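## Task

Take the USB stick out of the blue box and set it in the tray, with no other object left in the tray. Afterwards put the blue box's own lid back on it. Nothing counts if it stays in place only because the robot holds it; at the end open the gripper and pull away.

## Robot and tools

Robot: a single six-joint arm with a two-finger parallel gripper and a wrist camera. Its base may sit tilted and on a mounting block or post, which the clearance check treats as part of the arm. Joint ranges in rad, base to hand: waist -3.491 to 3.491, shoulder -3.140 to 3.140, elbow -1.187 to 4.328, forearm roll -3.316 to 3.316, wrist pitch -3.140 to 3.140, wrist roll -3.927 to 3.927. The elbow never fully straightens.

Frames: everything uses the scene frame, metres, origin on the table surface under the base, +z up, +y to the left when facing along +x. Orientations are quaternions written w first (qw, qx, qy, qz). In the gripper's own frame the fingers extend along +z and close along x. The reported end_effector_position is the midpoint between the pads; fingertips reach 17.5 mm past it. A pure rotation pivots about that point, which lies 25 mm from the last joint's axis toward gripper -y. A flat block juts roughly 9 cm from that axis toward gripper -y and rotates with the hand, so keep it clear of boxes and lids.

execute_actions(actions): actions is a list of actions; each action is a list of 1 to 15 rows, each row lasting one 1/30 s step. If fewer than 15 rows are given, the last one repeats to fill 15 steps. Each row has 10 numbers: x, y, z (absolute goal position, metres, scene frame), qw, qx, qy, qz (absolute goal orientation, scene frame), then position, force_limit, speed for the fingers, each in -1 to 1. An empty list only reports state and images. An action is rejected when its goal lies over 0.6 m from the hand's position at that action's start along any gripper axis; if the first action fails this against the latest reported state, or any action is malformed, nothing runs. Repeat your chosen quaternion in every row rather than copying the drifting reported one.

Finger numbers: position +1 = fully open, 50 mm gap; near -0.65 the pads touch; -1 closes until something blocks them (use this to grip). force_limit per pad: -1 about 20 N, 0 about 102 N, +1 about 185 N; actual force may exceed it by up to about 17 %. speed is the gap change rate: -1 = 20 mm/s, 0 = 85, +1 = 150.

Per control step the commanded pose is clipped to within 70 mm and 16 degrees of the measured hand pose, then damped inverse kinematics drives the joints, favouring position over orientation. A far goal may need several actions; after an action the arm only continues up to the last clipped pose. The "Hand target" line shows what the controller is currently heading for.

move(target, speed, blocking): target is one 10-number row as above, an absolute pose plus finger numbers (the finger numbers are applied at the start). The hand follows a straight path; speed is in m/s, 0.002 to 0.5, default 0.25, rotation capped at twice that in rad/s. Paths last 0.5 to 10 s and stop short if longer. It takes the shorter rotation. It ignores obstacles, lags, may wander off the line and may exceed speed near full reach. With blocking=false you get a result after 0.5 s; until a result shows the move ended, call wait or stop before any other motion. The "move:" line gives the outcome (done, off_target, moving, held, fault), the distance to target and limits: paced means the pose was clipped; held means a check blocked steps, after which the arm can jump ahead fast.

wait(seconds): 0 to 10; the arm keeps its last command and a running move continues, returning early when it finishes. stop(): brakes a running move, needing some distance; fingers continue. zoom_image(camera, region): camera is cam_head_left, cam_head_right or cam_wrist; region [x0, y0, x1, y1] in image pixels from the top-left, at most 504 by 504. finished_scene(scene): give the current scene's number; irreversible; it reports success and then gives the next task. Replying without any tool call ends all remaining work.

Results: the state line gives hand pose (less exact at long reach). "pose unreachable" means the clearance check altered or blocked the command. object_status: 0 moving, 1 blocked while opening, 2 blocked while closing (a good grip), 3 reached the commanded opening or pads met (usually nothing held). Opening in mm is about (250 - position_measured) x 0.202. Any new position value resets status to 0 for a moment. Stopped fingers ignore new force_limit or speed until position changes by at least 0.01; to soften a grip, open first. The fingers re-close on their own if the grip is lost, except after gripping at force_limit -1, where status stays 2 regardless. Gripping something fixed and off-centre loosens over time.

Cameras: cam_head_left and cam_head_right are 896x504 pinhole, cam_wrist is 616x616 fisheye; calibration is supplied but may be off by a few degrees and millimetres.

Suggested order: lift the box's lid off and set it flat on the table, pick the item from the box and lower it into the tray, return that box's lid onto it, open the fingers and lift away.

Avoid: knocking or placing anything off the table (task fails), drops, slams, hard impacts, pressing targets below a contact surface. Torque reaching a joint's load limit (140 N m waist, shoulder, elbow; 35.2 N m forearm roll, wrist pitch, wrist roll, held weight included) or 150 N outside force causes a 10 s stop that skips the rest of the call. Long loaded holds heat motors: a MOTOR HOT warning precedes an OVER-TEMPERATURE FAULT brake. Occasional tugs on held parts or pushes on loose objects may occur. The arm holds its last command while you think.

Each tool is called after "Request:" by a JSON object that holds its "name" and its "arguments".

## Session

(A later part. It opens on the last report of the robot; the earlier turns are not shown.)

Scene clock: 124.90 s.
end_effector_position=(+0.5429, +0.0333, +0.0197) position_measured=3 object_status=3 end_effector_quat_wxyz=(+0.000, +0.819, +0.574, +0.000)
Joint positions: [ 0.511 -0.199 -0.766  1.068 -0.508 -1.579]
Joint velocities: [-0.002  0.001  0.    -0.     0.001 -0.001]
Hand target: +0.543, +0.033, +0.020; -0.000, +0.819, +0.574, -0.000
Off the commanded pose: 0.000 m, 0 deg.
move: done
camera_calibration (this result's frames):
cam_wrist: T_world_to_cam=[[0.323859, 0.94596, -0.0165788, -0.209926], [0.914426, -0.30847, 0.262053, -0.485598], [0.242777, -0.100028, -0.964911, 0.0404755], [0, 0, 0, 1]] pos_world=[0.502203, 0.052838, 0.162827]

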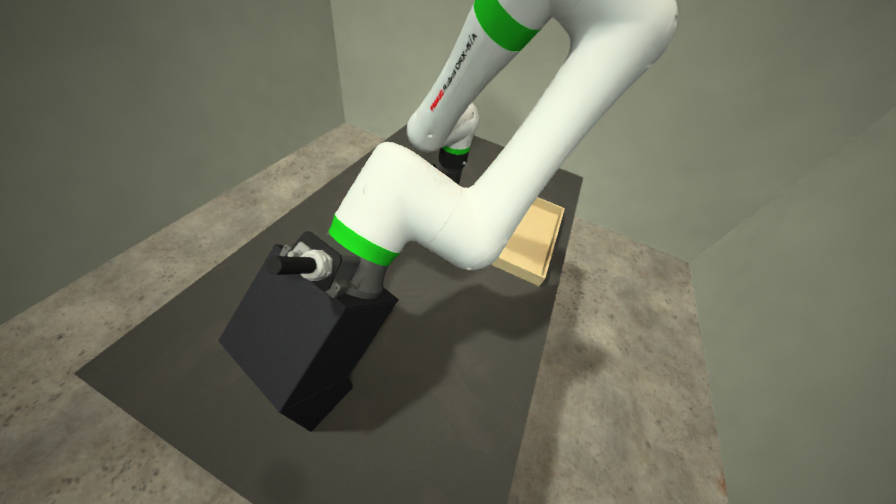

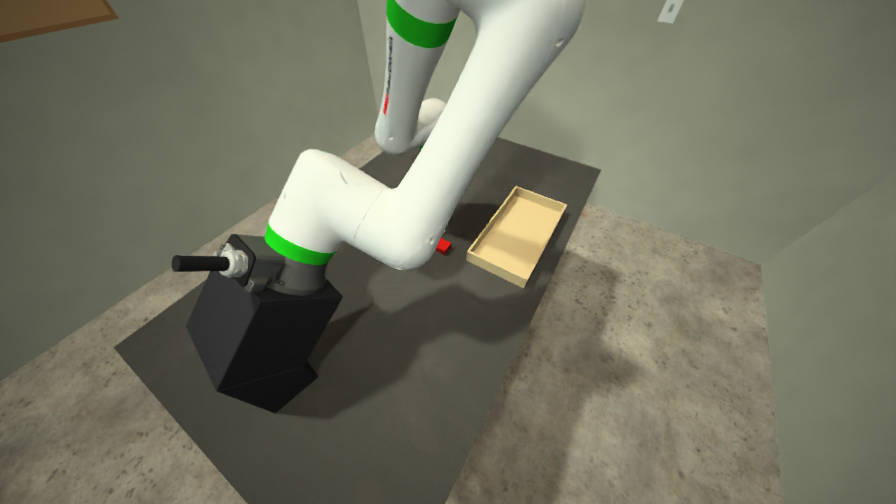

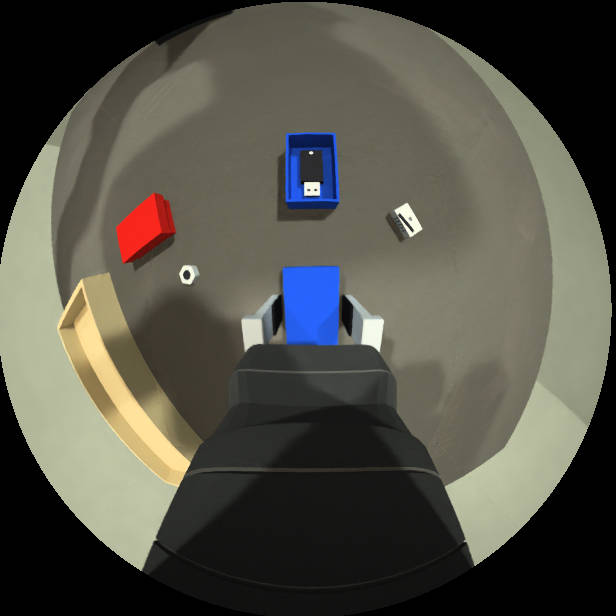

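Request:
{"name": "move", "arguments": {"target": [0.5429, 0.0333, 0.06, 0, 0.8192, 0.5736, 0, 1, -0.5, 0], "speed": 0.06}}

Request:
{"name": "move", "arguments": {"target": [0.4348, 0.0726, 0.05, 0, 0.8192, 0.5736, 0, -0.02, -0.5, 0], "speed": 0.12}}

Request:
{"name": "zoom_image", "arguments": {"camera": "cam_wrist", "region": [250, 240, 370, 350]}}

Scene clock: 145.17 s.
end_effector_position=(+0.5430, +0.0332, +0.0599) position_measured=3 object_status=3 end_effector_quat_wxyz=(+0.000, +0.819, +0.574, +0.000)
Joint positions: [ 0.604 -0.295 -0.761  0.956 -0.63  -1.5  ]
Joint velocities: [ 0.001  0.     0.     0.    -0.     0.001]
Hand target: +0.543, +0.033, +0.060; +0.000, +0.819, +0.574, +0.000
Off the commanded pose: 0.000 m, 0 deg.
move: done
camera_calibration (this result's frames):
cam_wrist: T_world_to_cam=[[0.323666, 0.946023, -0.0167544, -0.209082], [0.914436, -0.308213, 0.262322, -0.4963], [0.242998, -0.100225, -0.964835, 0.0791017], [0, 0, 0, 1]] pos_world=[0.502285, 0.0527589, 0.203007]

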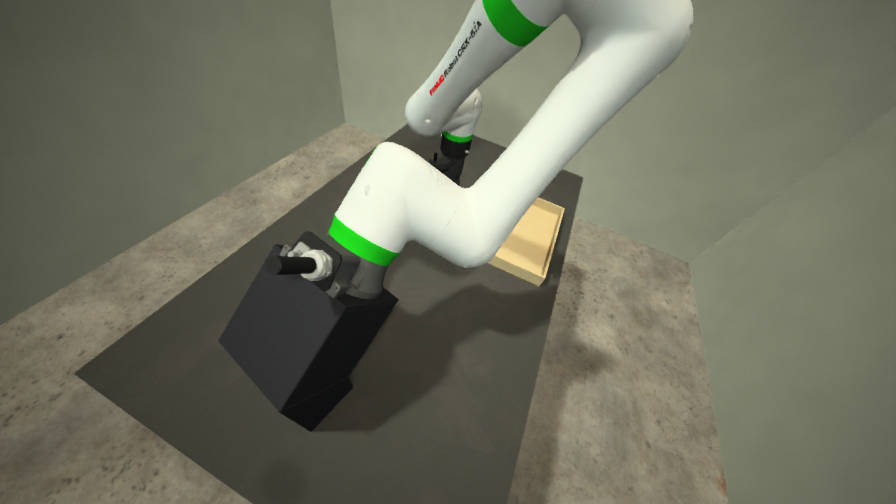

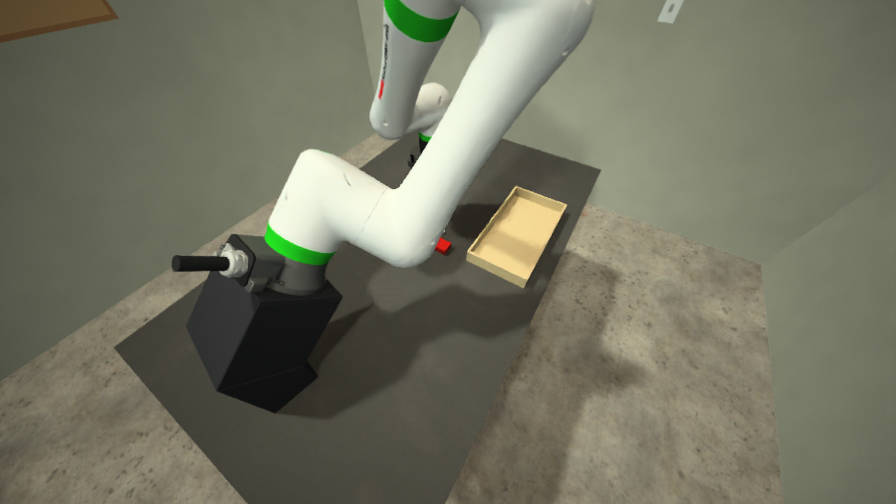

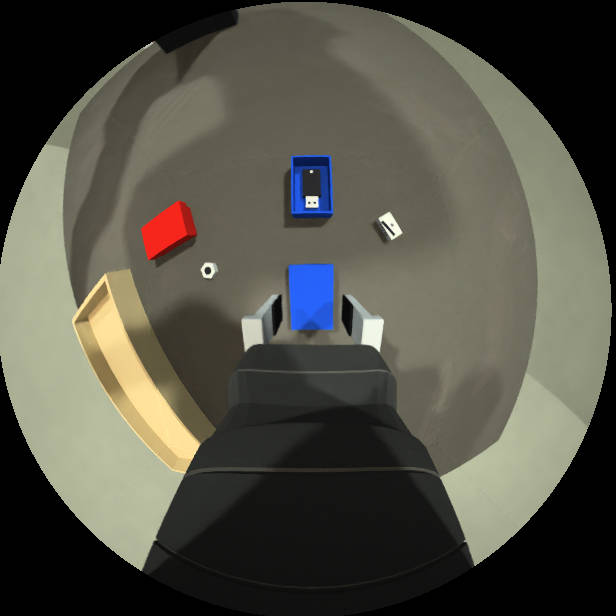

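Scene clock: 146.47 s.
end_effector_position=(+0.4345, +0.0725, +0.0503) position_measured=155 object_status=3 end_effector_quat_wxyz=(-0.000, +0.819, +0.574, -0.000)
Joint positions: [ 0.682 -0.351 -1.052  1.258 -0.583 -1.92 ]
Joint velocities: [-0.002  0.001 -0.     0.001 -0.    -0.   ]
Hand target: +0.434, +0.072, +0.050; -0.000, +0.819, +0.574, -0.000
Off the commanded pose: 0.000 m, 0 deg.
move: done
camera_calibration (this result's frames):
cam_wrist: T_world_to_cam=[[0.323426, 0.946111, -0.0164011, -0.211197], [0.914671, -0.308144, 0.26158, -0.382515], [0.24243, -0.0996033, -0.965043, 0.100382], [0, 0, 0, 1]] pos_world=[0.393847, 0.0919441, 0.193467]

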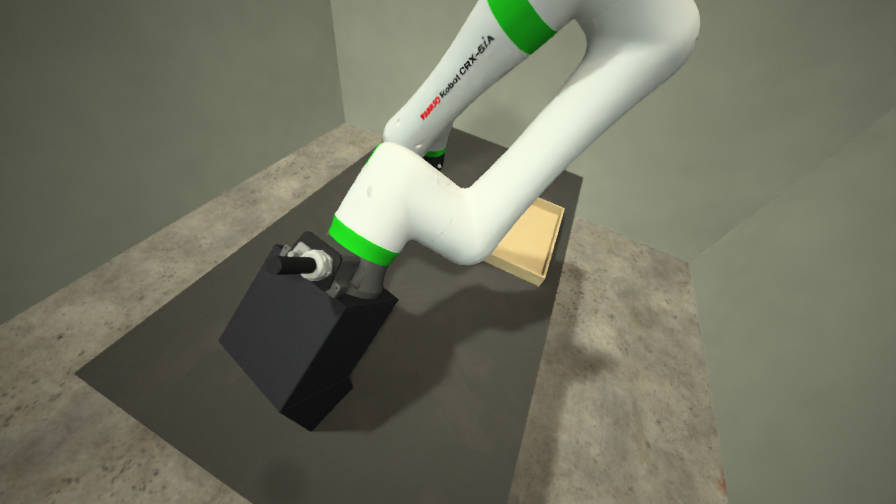

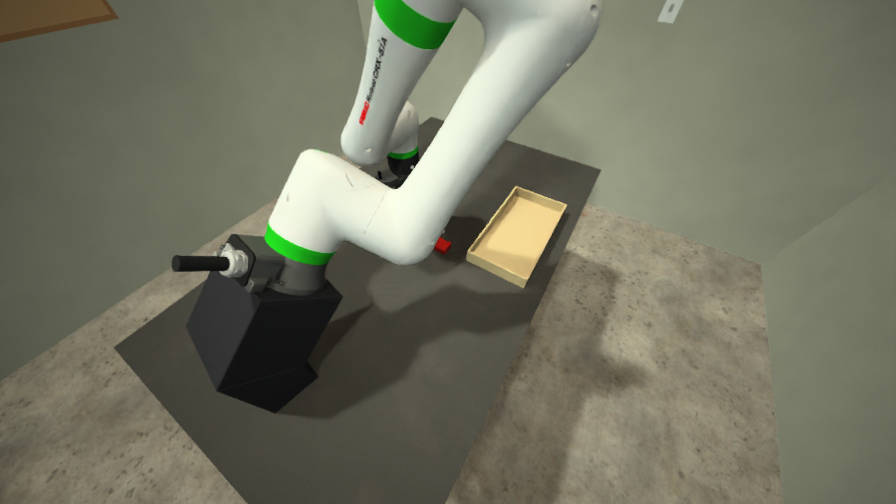

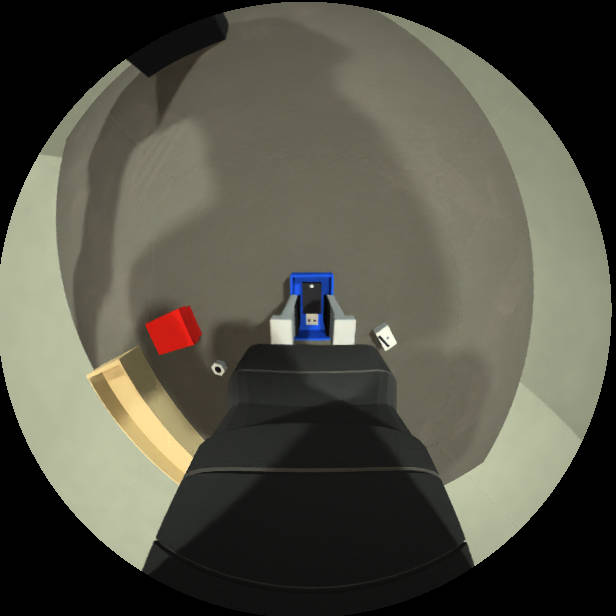

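Region (250, 240, 370, 350) of cam_wrist's 616x616 image, scaled by 4.200, with more detail than that image has; it fills the top 462 rows of this view, and the rest is white.

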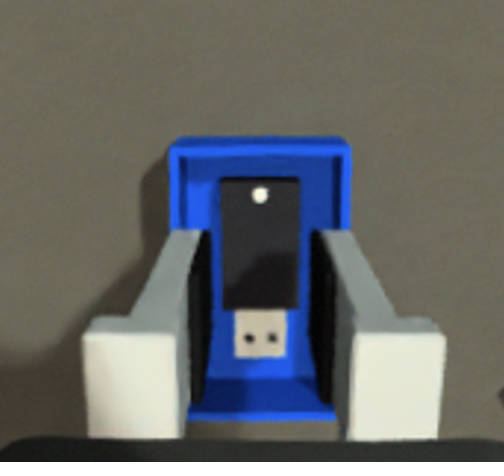

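Request:
{"name": "move", "arguments": {"target": [0.4348, 0.0726, 0.039, 0, 0.8192, 0.5736, 0, -0.06, -0.5, 0], "speed": 0.02}}

Request:
{"name": "zoom_image", "arguments": {"camera": "cam_wrist", "region": [270, 260, 354, 340]}}

Scene clock: 181.97 s.
end_effector_position=(+0.4356, +0.0726, +0.0408) position_measured=161 object_status=3 end_effector_quat_wxyz=(+0.000, +0.819, +0.573, +0.001)
Joint positions: [ 0.635 -0.323 -1.052  1.321 -0.54  -1.957]
Joint velocities: [ 0.001 -0.001 -0.     0.     0.001  0.   ]
Hand target: +0.436, +0.073, +0.041; +0.000, +0.819, +0.573, +0.001
Off the commanded pose: 0.002 m, 0 deg.
FORCE FAULT: contact force on the arm reached its limit, and the arm stopped for 10 seconds. The contact can be on any part of the arm, not only on its tool. That time counts as 20 of the actions that you can send in this scene. The arm's remaining commands of this call were not run. The arm holds still and accepts commands again. Move the arm away from the contact; if what it grips holds it there, let go first. Pushing or pulling that hard again can fault the arm again.
move: fault
camera_calibration (this result's frames):
cam_wrist: T_world_to_cam=[[0.324249, 0.945845, -0.0155042, -0.212166], [0.913847, -0.30896, 0.263492, -0.38065], [0.244432, -0.0996053, -0.964537, 0.090024], [0, 0, 0, 1]] pos_world=[0.394645, 0.0920373, 0.18384]

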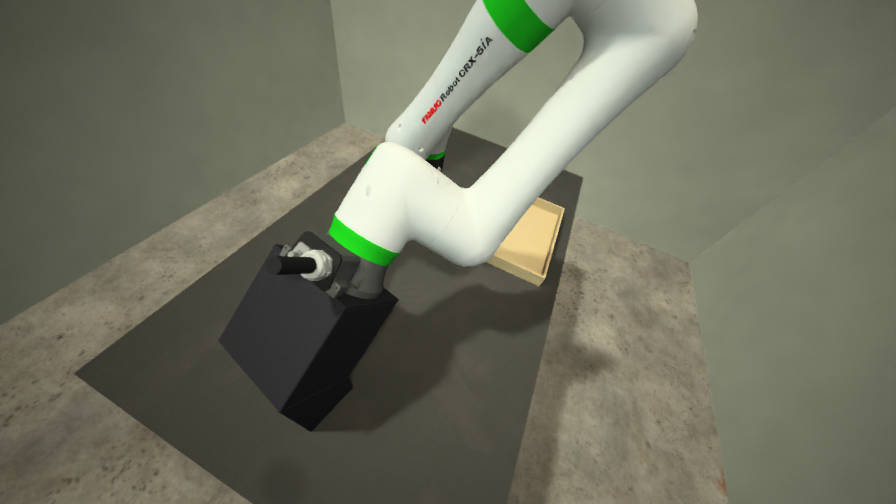

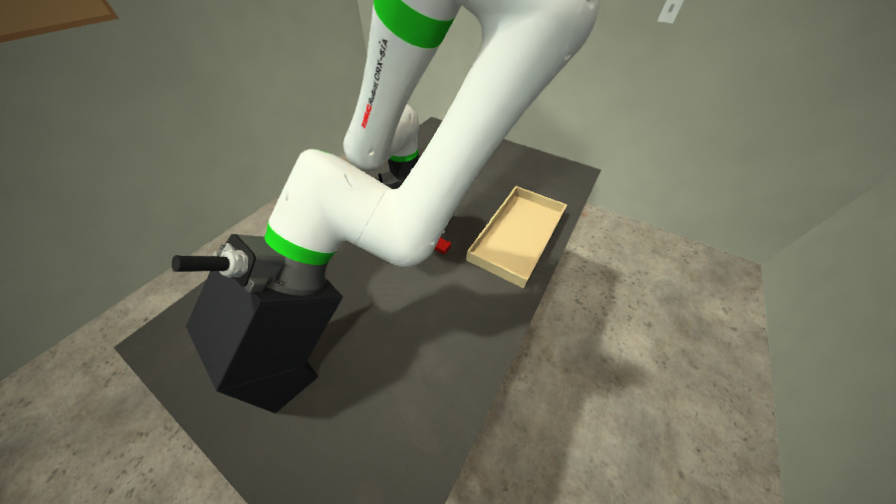

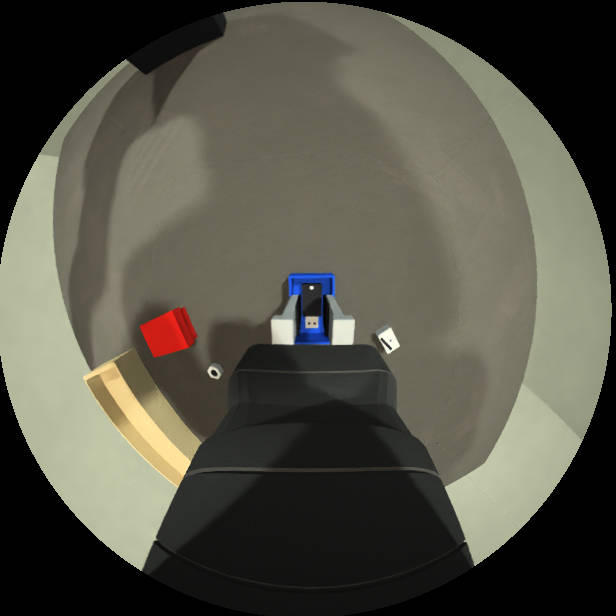

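Region (270, 260, 354, 340) of cam_wrist's 616x616 image, scaled by 6.000, with more detail than that image has; it fills the top 480 rows of this view, and the rest is white.

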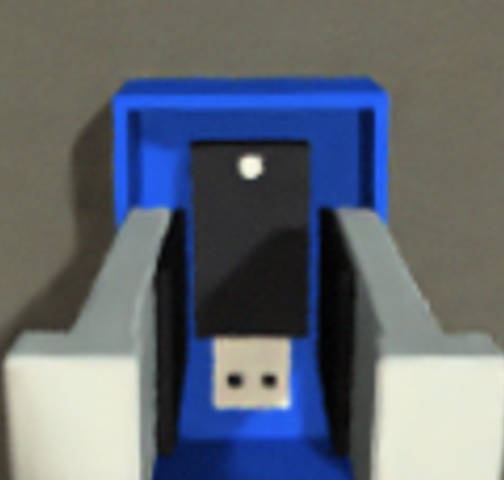

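Request:
{"name": "move", "arguments": {"target": [0.4395, 0.0709, 0.055, 0, 0.8192, 0.5736, 0, 1, -0.5, 0], "speed": 0.04}}

Request:
{"name": "zoom_image", "arguments": {"camera": "cam_wrist", "region": [230, 230, 390, 350]}}

Scene clock: 265.47 s.
end_effector_position=(+0.4396, +0.0709, +0.0549) position_measured=3 object_status=3 end_effector_quat_wxyz=(+0.000, +0.819, +0.574, +0.000)
Joint positions: [ 0.698 -0.362 -1.039  1.222 -0.602 -1.888]
Joint velocities: [ 0.    -0.     0.    -0.001 -0.001 -0.   ]
Hand target: +0.440, +0.071, +0.055; +0.000, +0.819, +0.574, +0.000
Off the commanded pose: 0.000 m, 0 deg.
move: done
camera_calibration (this result's frames):
cam_wrist: T_world_to_cam=[[0.323745, 0.945998, -0.0166449, -0.211353], [0.914412, -0.308321, 0.262275, -0.388788], [0.24298, -0.100131, -0.96485, 0.103224], [0, 0, 0, 1]] pos_world=[0.398855, 0.090404, 0.198047]

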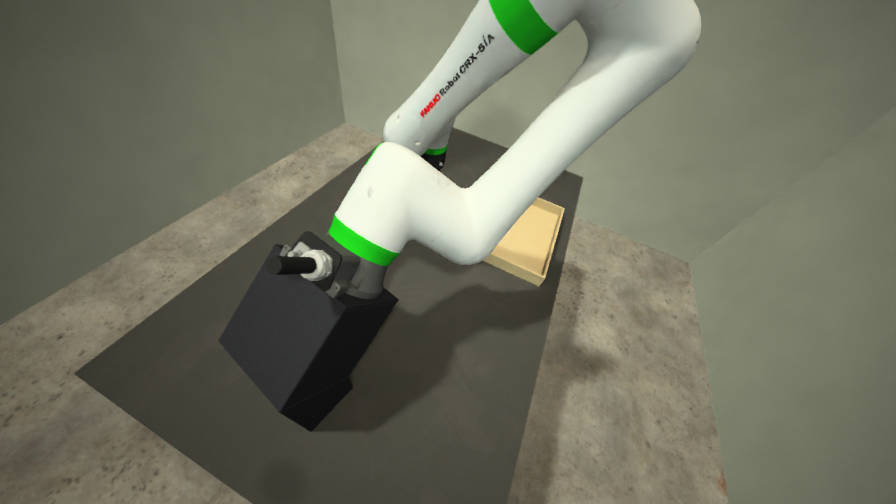

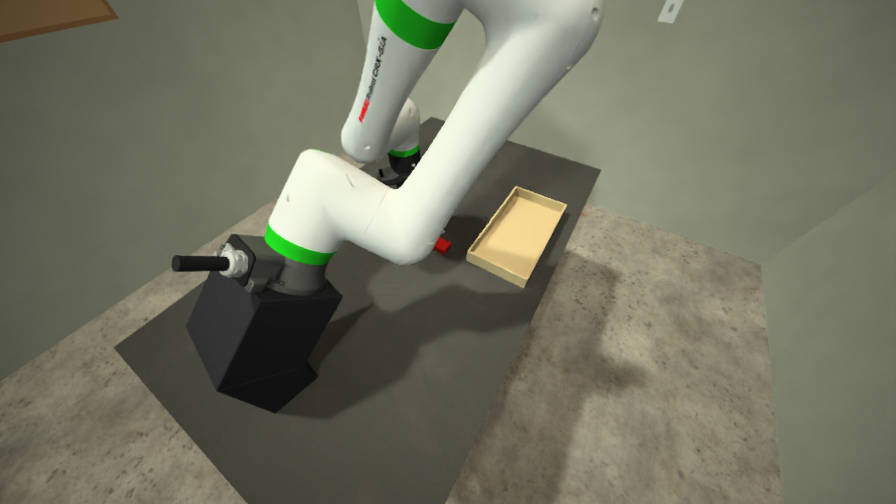

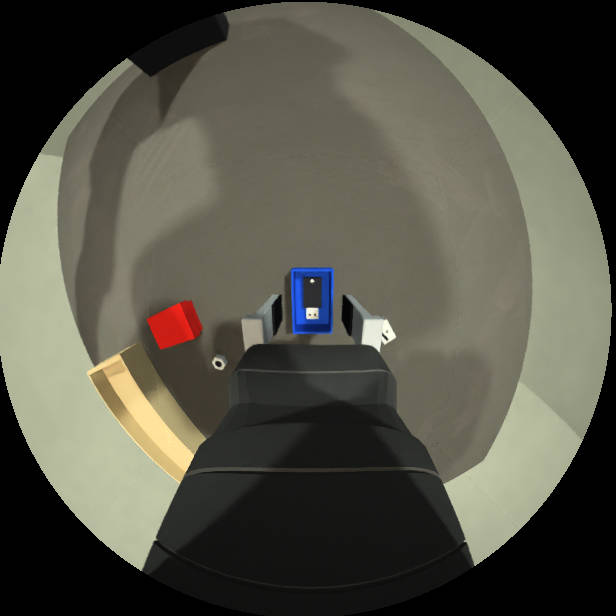

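Region (230, 230, 390, 350) of cam_wrist's 616x616 image, scaled by 3.150, with more detail than that image has; it fills the top 378 rows of this view, and the rest is white.

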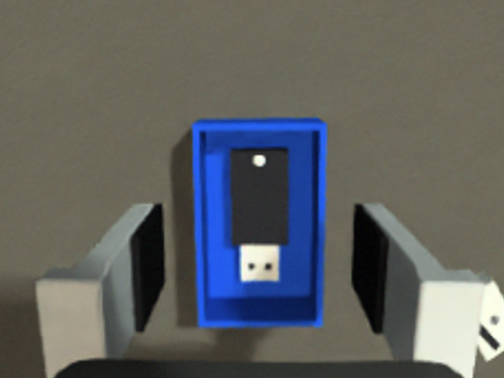

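Request:
{"name": "move", "arguments": {"target": [0.4395, 0.0709, 0.028, 0, 0.8192, 0.5736, 0, 1, -0.5, 0], "speed": 0.04}}

Request:
{"name": "move", "arguments": {"target": [0.4395, 0.0709, 0.028, 0, 0.8192, 0.5736, 0, -1, -0.6, -0.3], "speed": 0.01}}

Scene clock: 269.47 s.
end_effector_position=(+0.4394, +0.0710, +0.0281) position_measured=3 object_status=3 end_effector_quat_wxyz=(-0.000, +0.819, +0.573, -0.000)
Joint positions: [ 0.574 -0.284 -1.041  1.389 -0.491 -1.989]
Joint velocities: [ 0.001 -0.    -0.001  0.003  0.002 -0.003]
Hand target: +0.439, +0.071, +0.028; -0.000, +0.819, +0.573, -0.000
Off the commanded pose: 0.000 m, 0 deg.
move: done
camera_calibration (this result's frames):
cam_wrist: T_world_to_cam=[[0.324125, 0.945872, -0.016404, -0.212087], [0.914412, -0.308806, 0.261705, -0.381502], [0.242474, -0.0998253, -0.965008, 0.0776208], [0, 0, 0, 1]] pos_world=[0.398772, 0.0905457, 0.171267]

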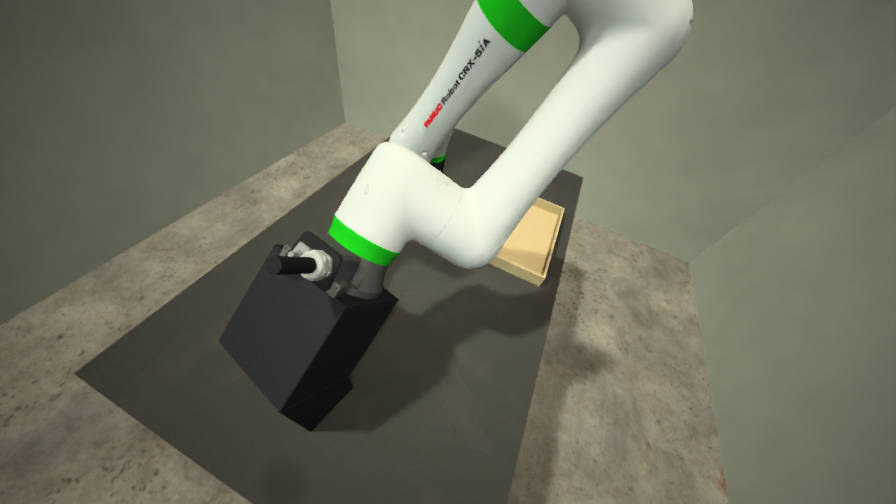

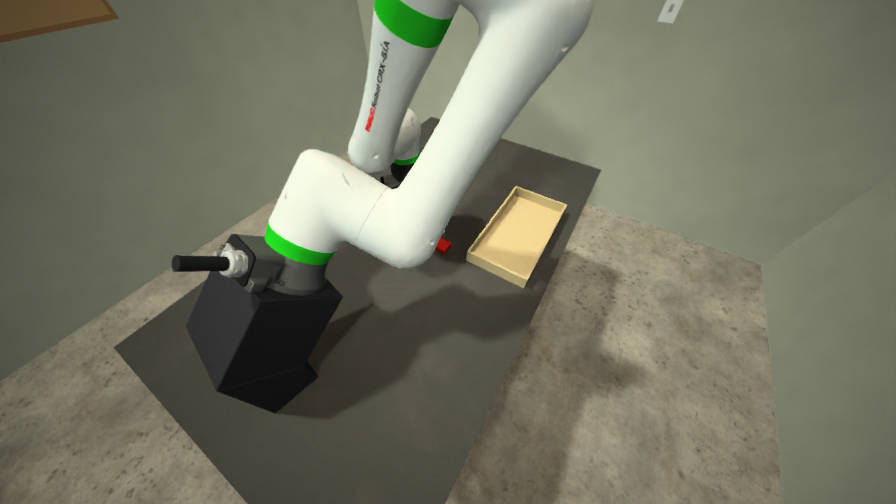

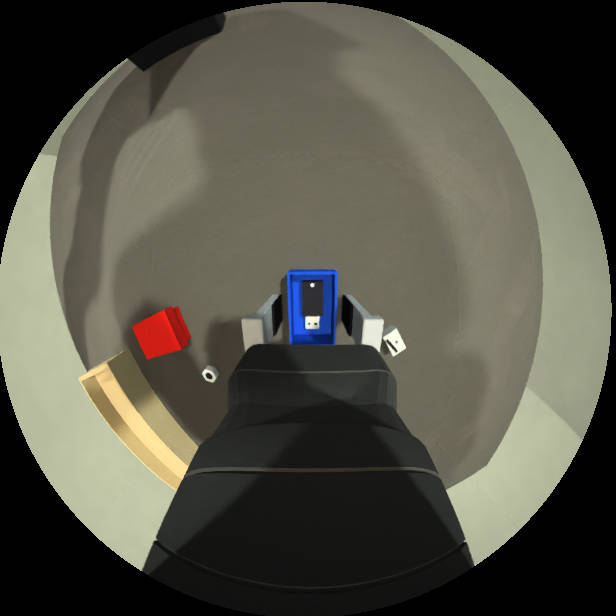

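Scene clock: 270.17 s.
end_effector_position=(+0.4395, +0.0709, +0.0280) position_measured=71 object_status=2 end_effector_quat_wxyz=(+0.000, +0.819, +0.574, +0.000)
Joint positions: [ 0.573 -0.284 -1.041  1.391 -0.49  -1.989]
Joint velocities: [ 0.001  0.001  0.     0.001 -0.     0.001]
Hand target: +0.439, +0.071, +0.028; -0.000, +0.819, +0.574, -0.000
Off the commanded pose: 0.000 m, 0 deg.
move: done
camera_calibration (this result's frames):
cam_wrist: T_world_to_cam=[[0.32387, 0.945957, -0.0165472, -0.211891], [0.914414, -0.308486, 0.262074, -0.381636], [0.242806, -0.100009, -0.964906, 0.077337], [0, 0, 0, 1]] pos_world=[0.398821, 0.0904449, 0.171134]

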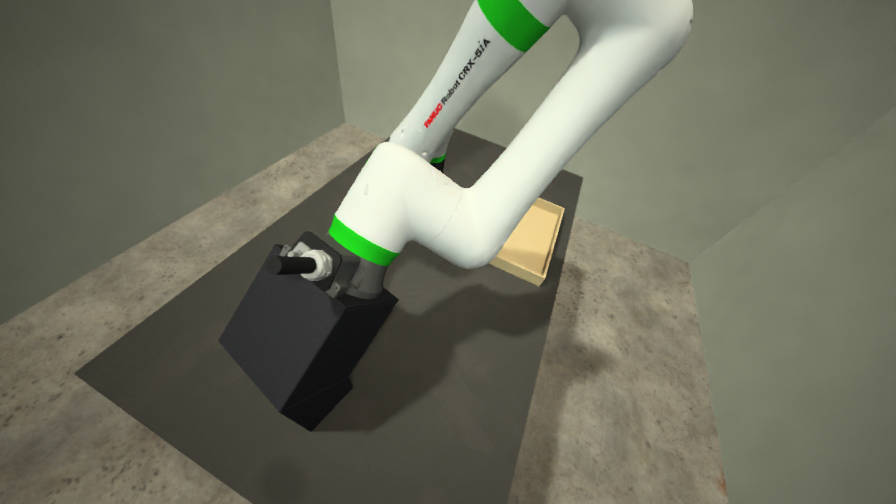

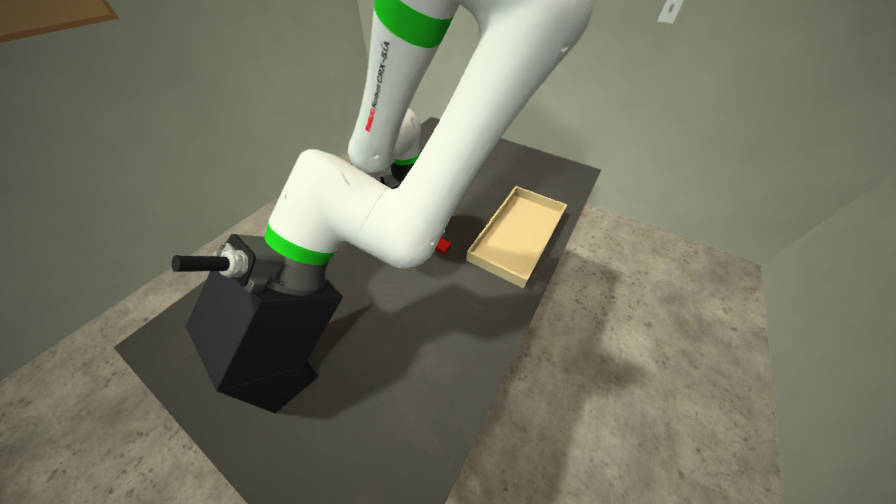

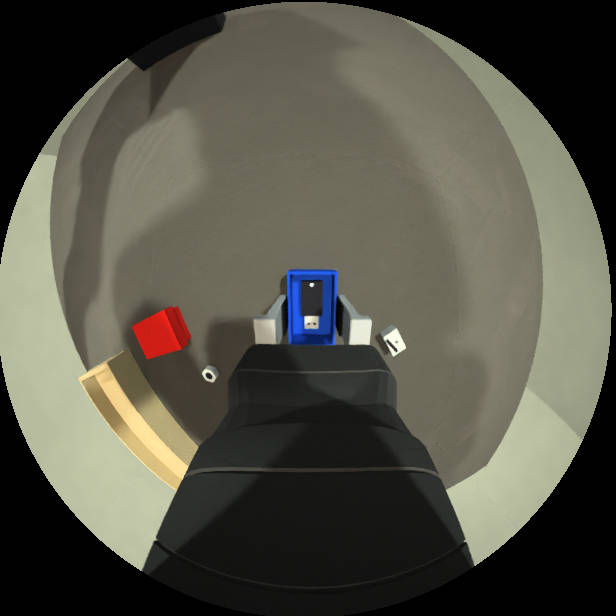

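Request:
{"name": "move", "arguments": {"target": [0.4395, 0.0709, 0.08, 0, 0.8192, 0.5736, 0, -1, -0.6, -0.3], "speed": 0.06}}

Request:
{"name": "move", "arguments": {"target": [0.58, 0.17, 0.09, 0, 0.8192, 0.5736, 0, -1, -0.6, -0.3], "speed": 0.12}}

Request:
{"name": "move", "arguments": {"target": [0.58, 0.17, 0.09, 0.3135, 0.7569, 0.5299, 0.2195, -1, -0.6, -0.3], "speed": 0.2}}

Request:
{"name": "zoom_image", "arguments": {"camera": "cam_wrist", "region": [250, 240, 370, 350]}}

Scene clock: 282.37 s.
end_effector_position=(+0.4398, +0.0707, +0.0798) position_measured=71 object_status=2 end_effector_quat_wxyz=(+0.000, +0.819, +0.574, +0.000)
Joint positions: [ 0.804 -0.433 -1.032  1.11  -0.711 -1.826]
Joint velocities: [ 0.002  0.     0.    -0.    -0.001 -0.   ]
Hand target: +0.440, +0.071, +0.080; +0.000, +0.819, +0.574, +0.000
Off the commanded pose: 0.000 m, 0 deg.
move: done
camera_calibration (this result's frames):
cam_wrist: T_world_to_cam=[[0.323465, 0.946091, -0.0168224, -0.210724], [0.914386, -0.307952, 0.262801, -0.395606], [0.243453, -0.100389, -0.964703, 0.126963], [0, 0, 0, 1]] pos_world=[0.398989, 0.0902815, 0.222903]

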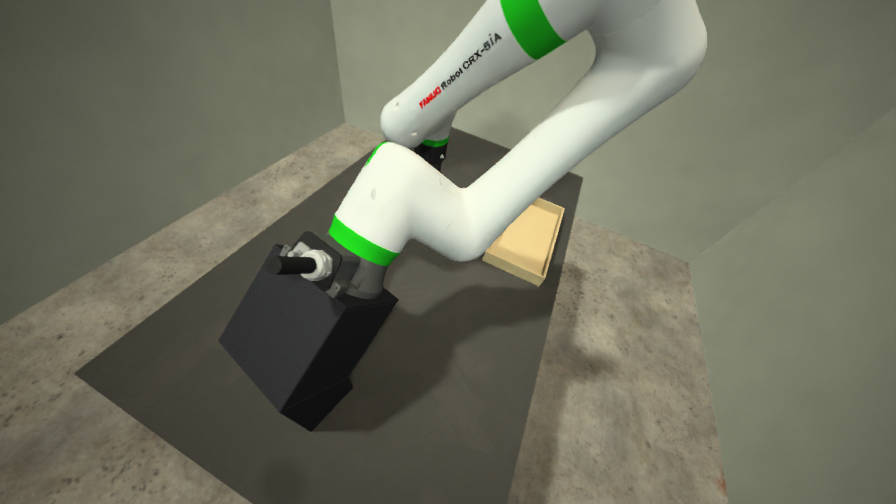

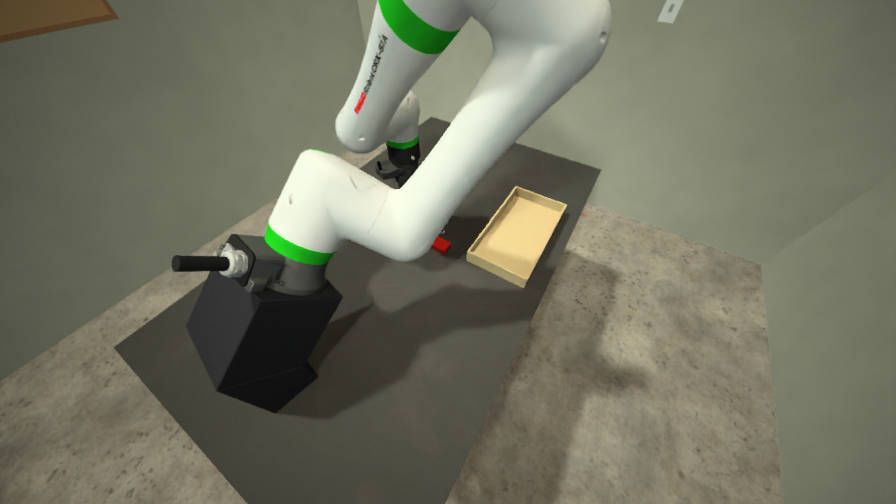

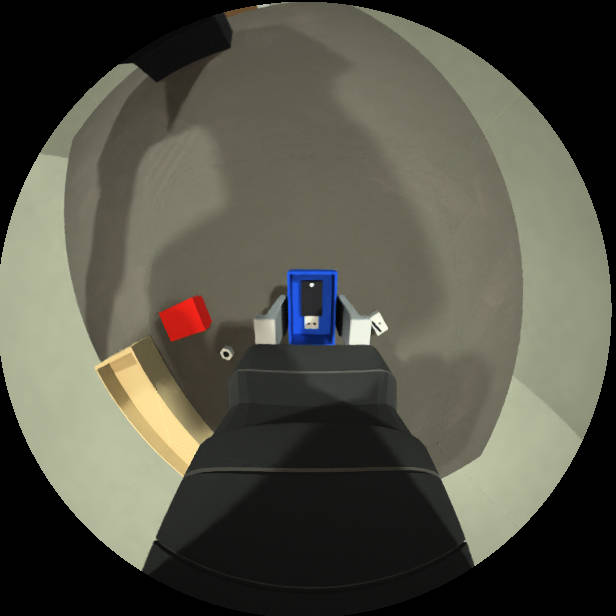

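Scene clock: 284.13 s.
end_effector_position=(+0.5800, +0.1703, +0.0901) position_measured=71 object_status=2 end_effector_quat_wxyz=(+0.000, +0.819, +0.574, +0.000)
Joint positions: [ 0.906 -0.118 -0.562  0.971 -0.866 -1.702]
Joint velocities: [-0.     0.002  0.    -0.     0.001 -0.   ]
Hand target: +0.580, +0.170, +0.090; +0.000, +0.819, +0.574, +0.000
Off the commanded pose: 0.000 m, 0 deg.
move: done
camera_calibration (this result's frames):
cam_wrist: T_world_to_cam=[[0.323665, 0.946026, -0.0165837, -0.35029], [0.914378, -0.308236, 0.262495, -0.495722], [0.243215, -0.100124, -0.964791, 0.112814], [0, 0, 0, 1]] pos_world=[0.539216, 0.18988, 0.233157]

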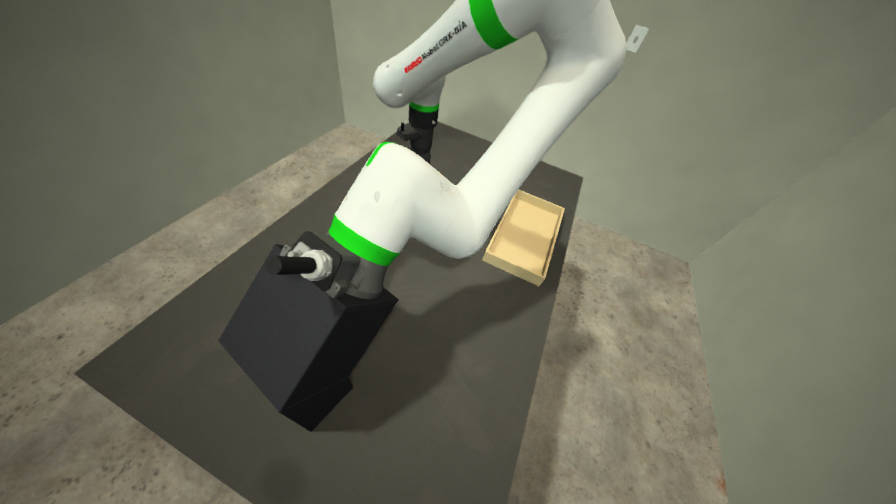

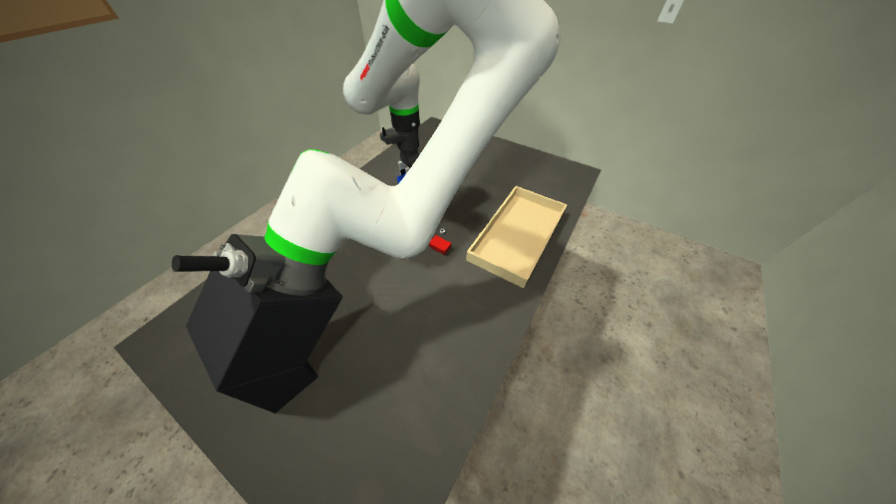

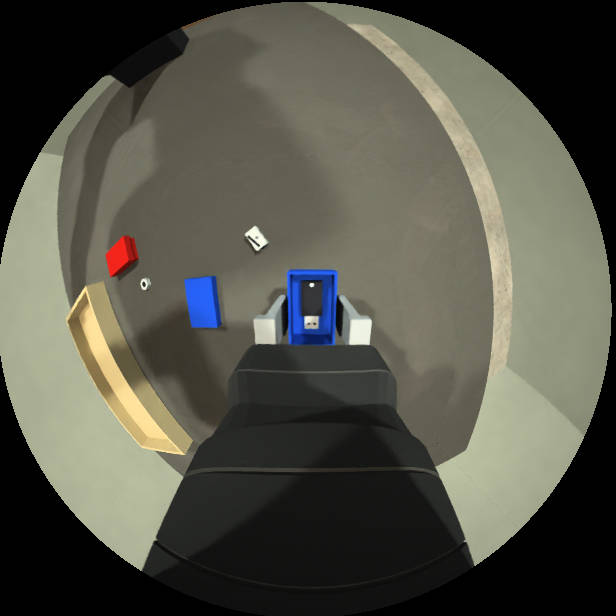

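Scene clock: 286.47 s.
end_effector_position=(+0.5796, +0.1698, +0.0898) position_measured=71 object_status=2 end_effector_quat_wxyz=(+0.313, +0.757, +0.530, +0.219)
Joint positions: [ 0.797  0.106 -0.943  2.109 -1.338 -2.799]
Joint velocities: [-0.     0.001 -0.     0.001 -0.    -0.001]
Hand target: +0.580, +0.170, +0.090; +0.313, +0.757, +0.530, +0.219
Off the commanded pose: 0.000 m, 0 deg.
move: done
camera_calibration (this result's frames):
cam_wrist: T_world_to_cam=[[0.339965, 0.940069, -0.0263428, -0.357216], [0.476435, -0.148012, 0.866661, -0.323148], [0.810822, -0.307185, -0.498201, -0.223144], [0, 0, 0, 1]] pos_world=[0.45633, 0.219431, 0.159479]

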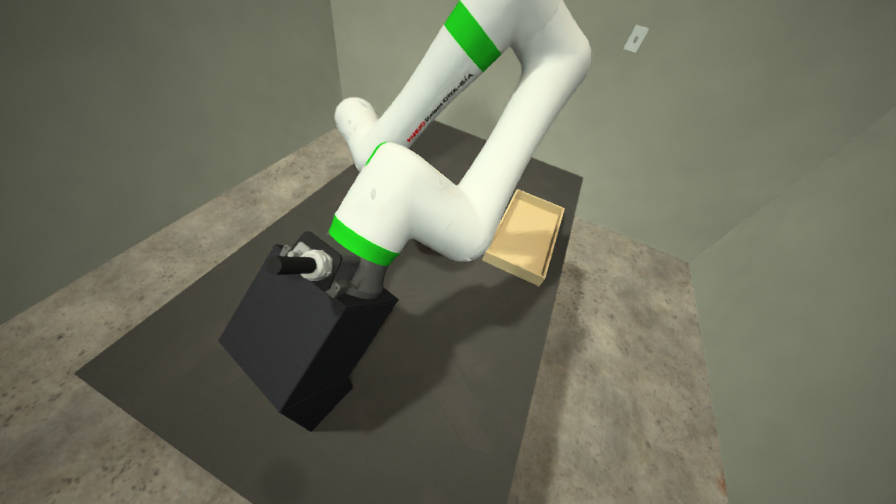

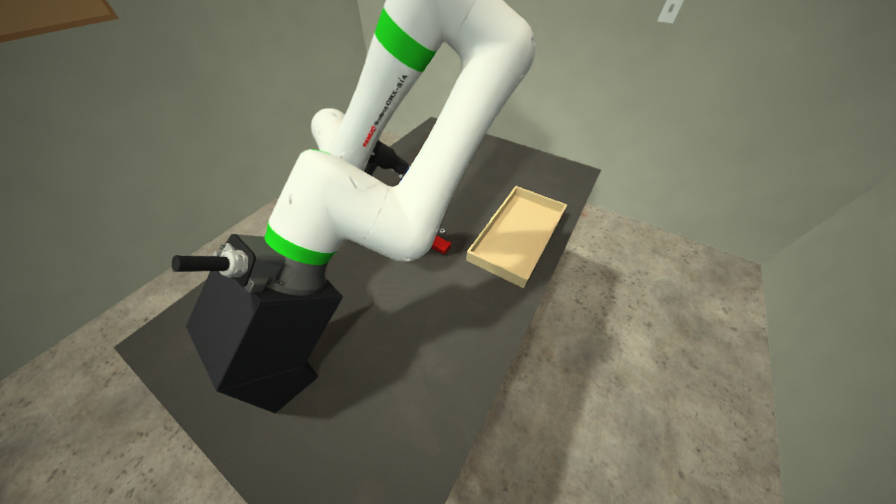

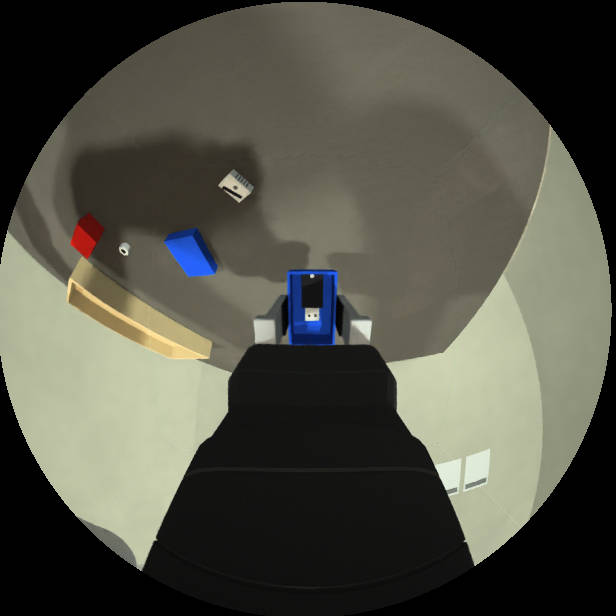

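Region (250, 240, 370, 350) of cam_wrist's 616x616 image, scaled by 4.200, with more detail than that image has; it fills the top 462 rows of this view, and the rest is white.

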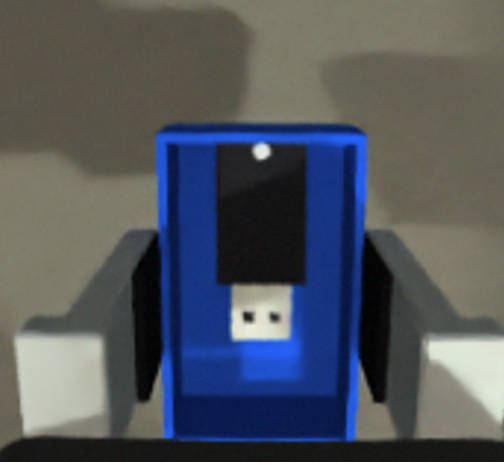

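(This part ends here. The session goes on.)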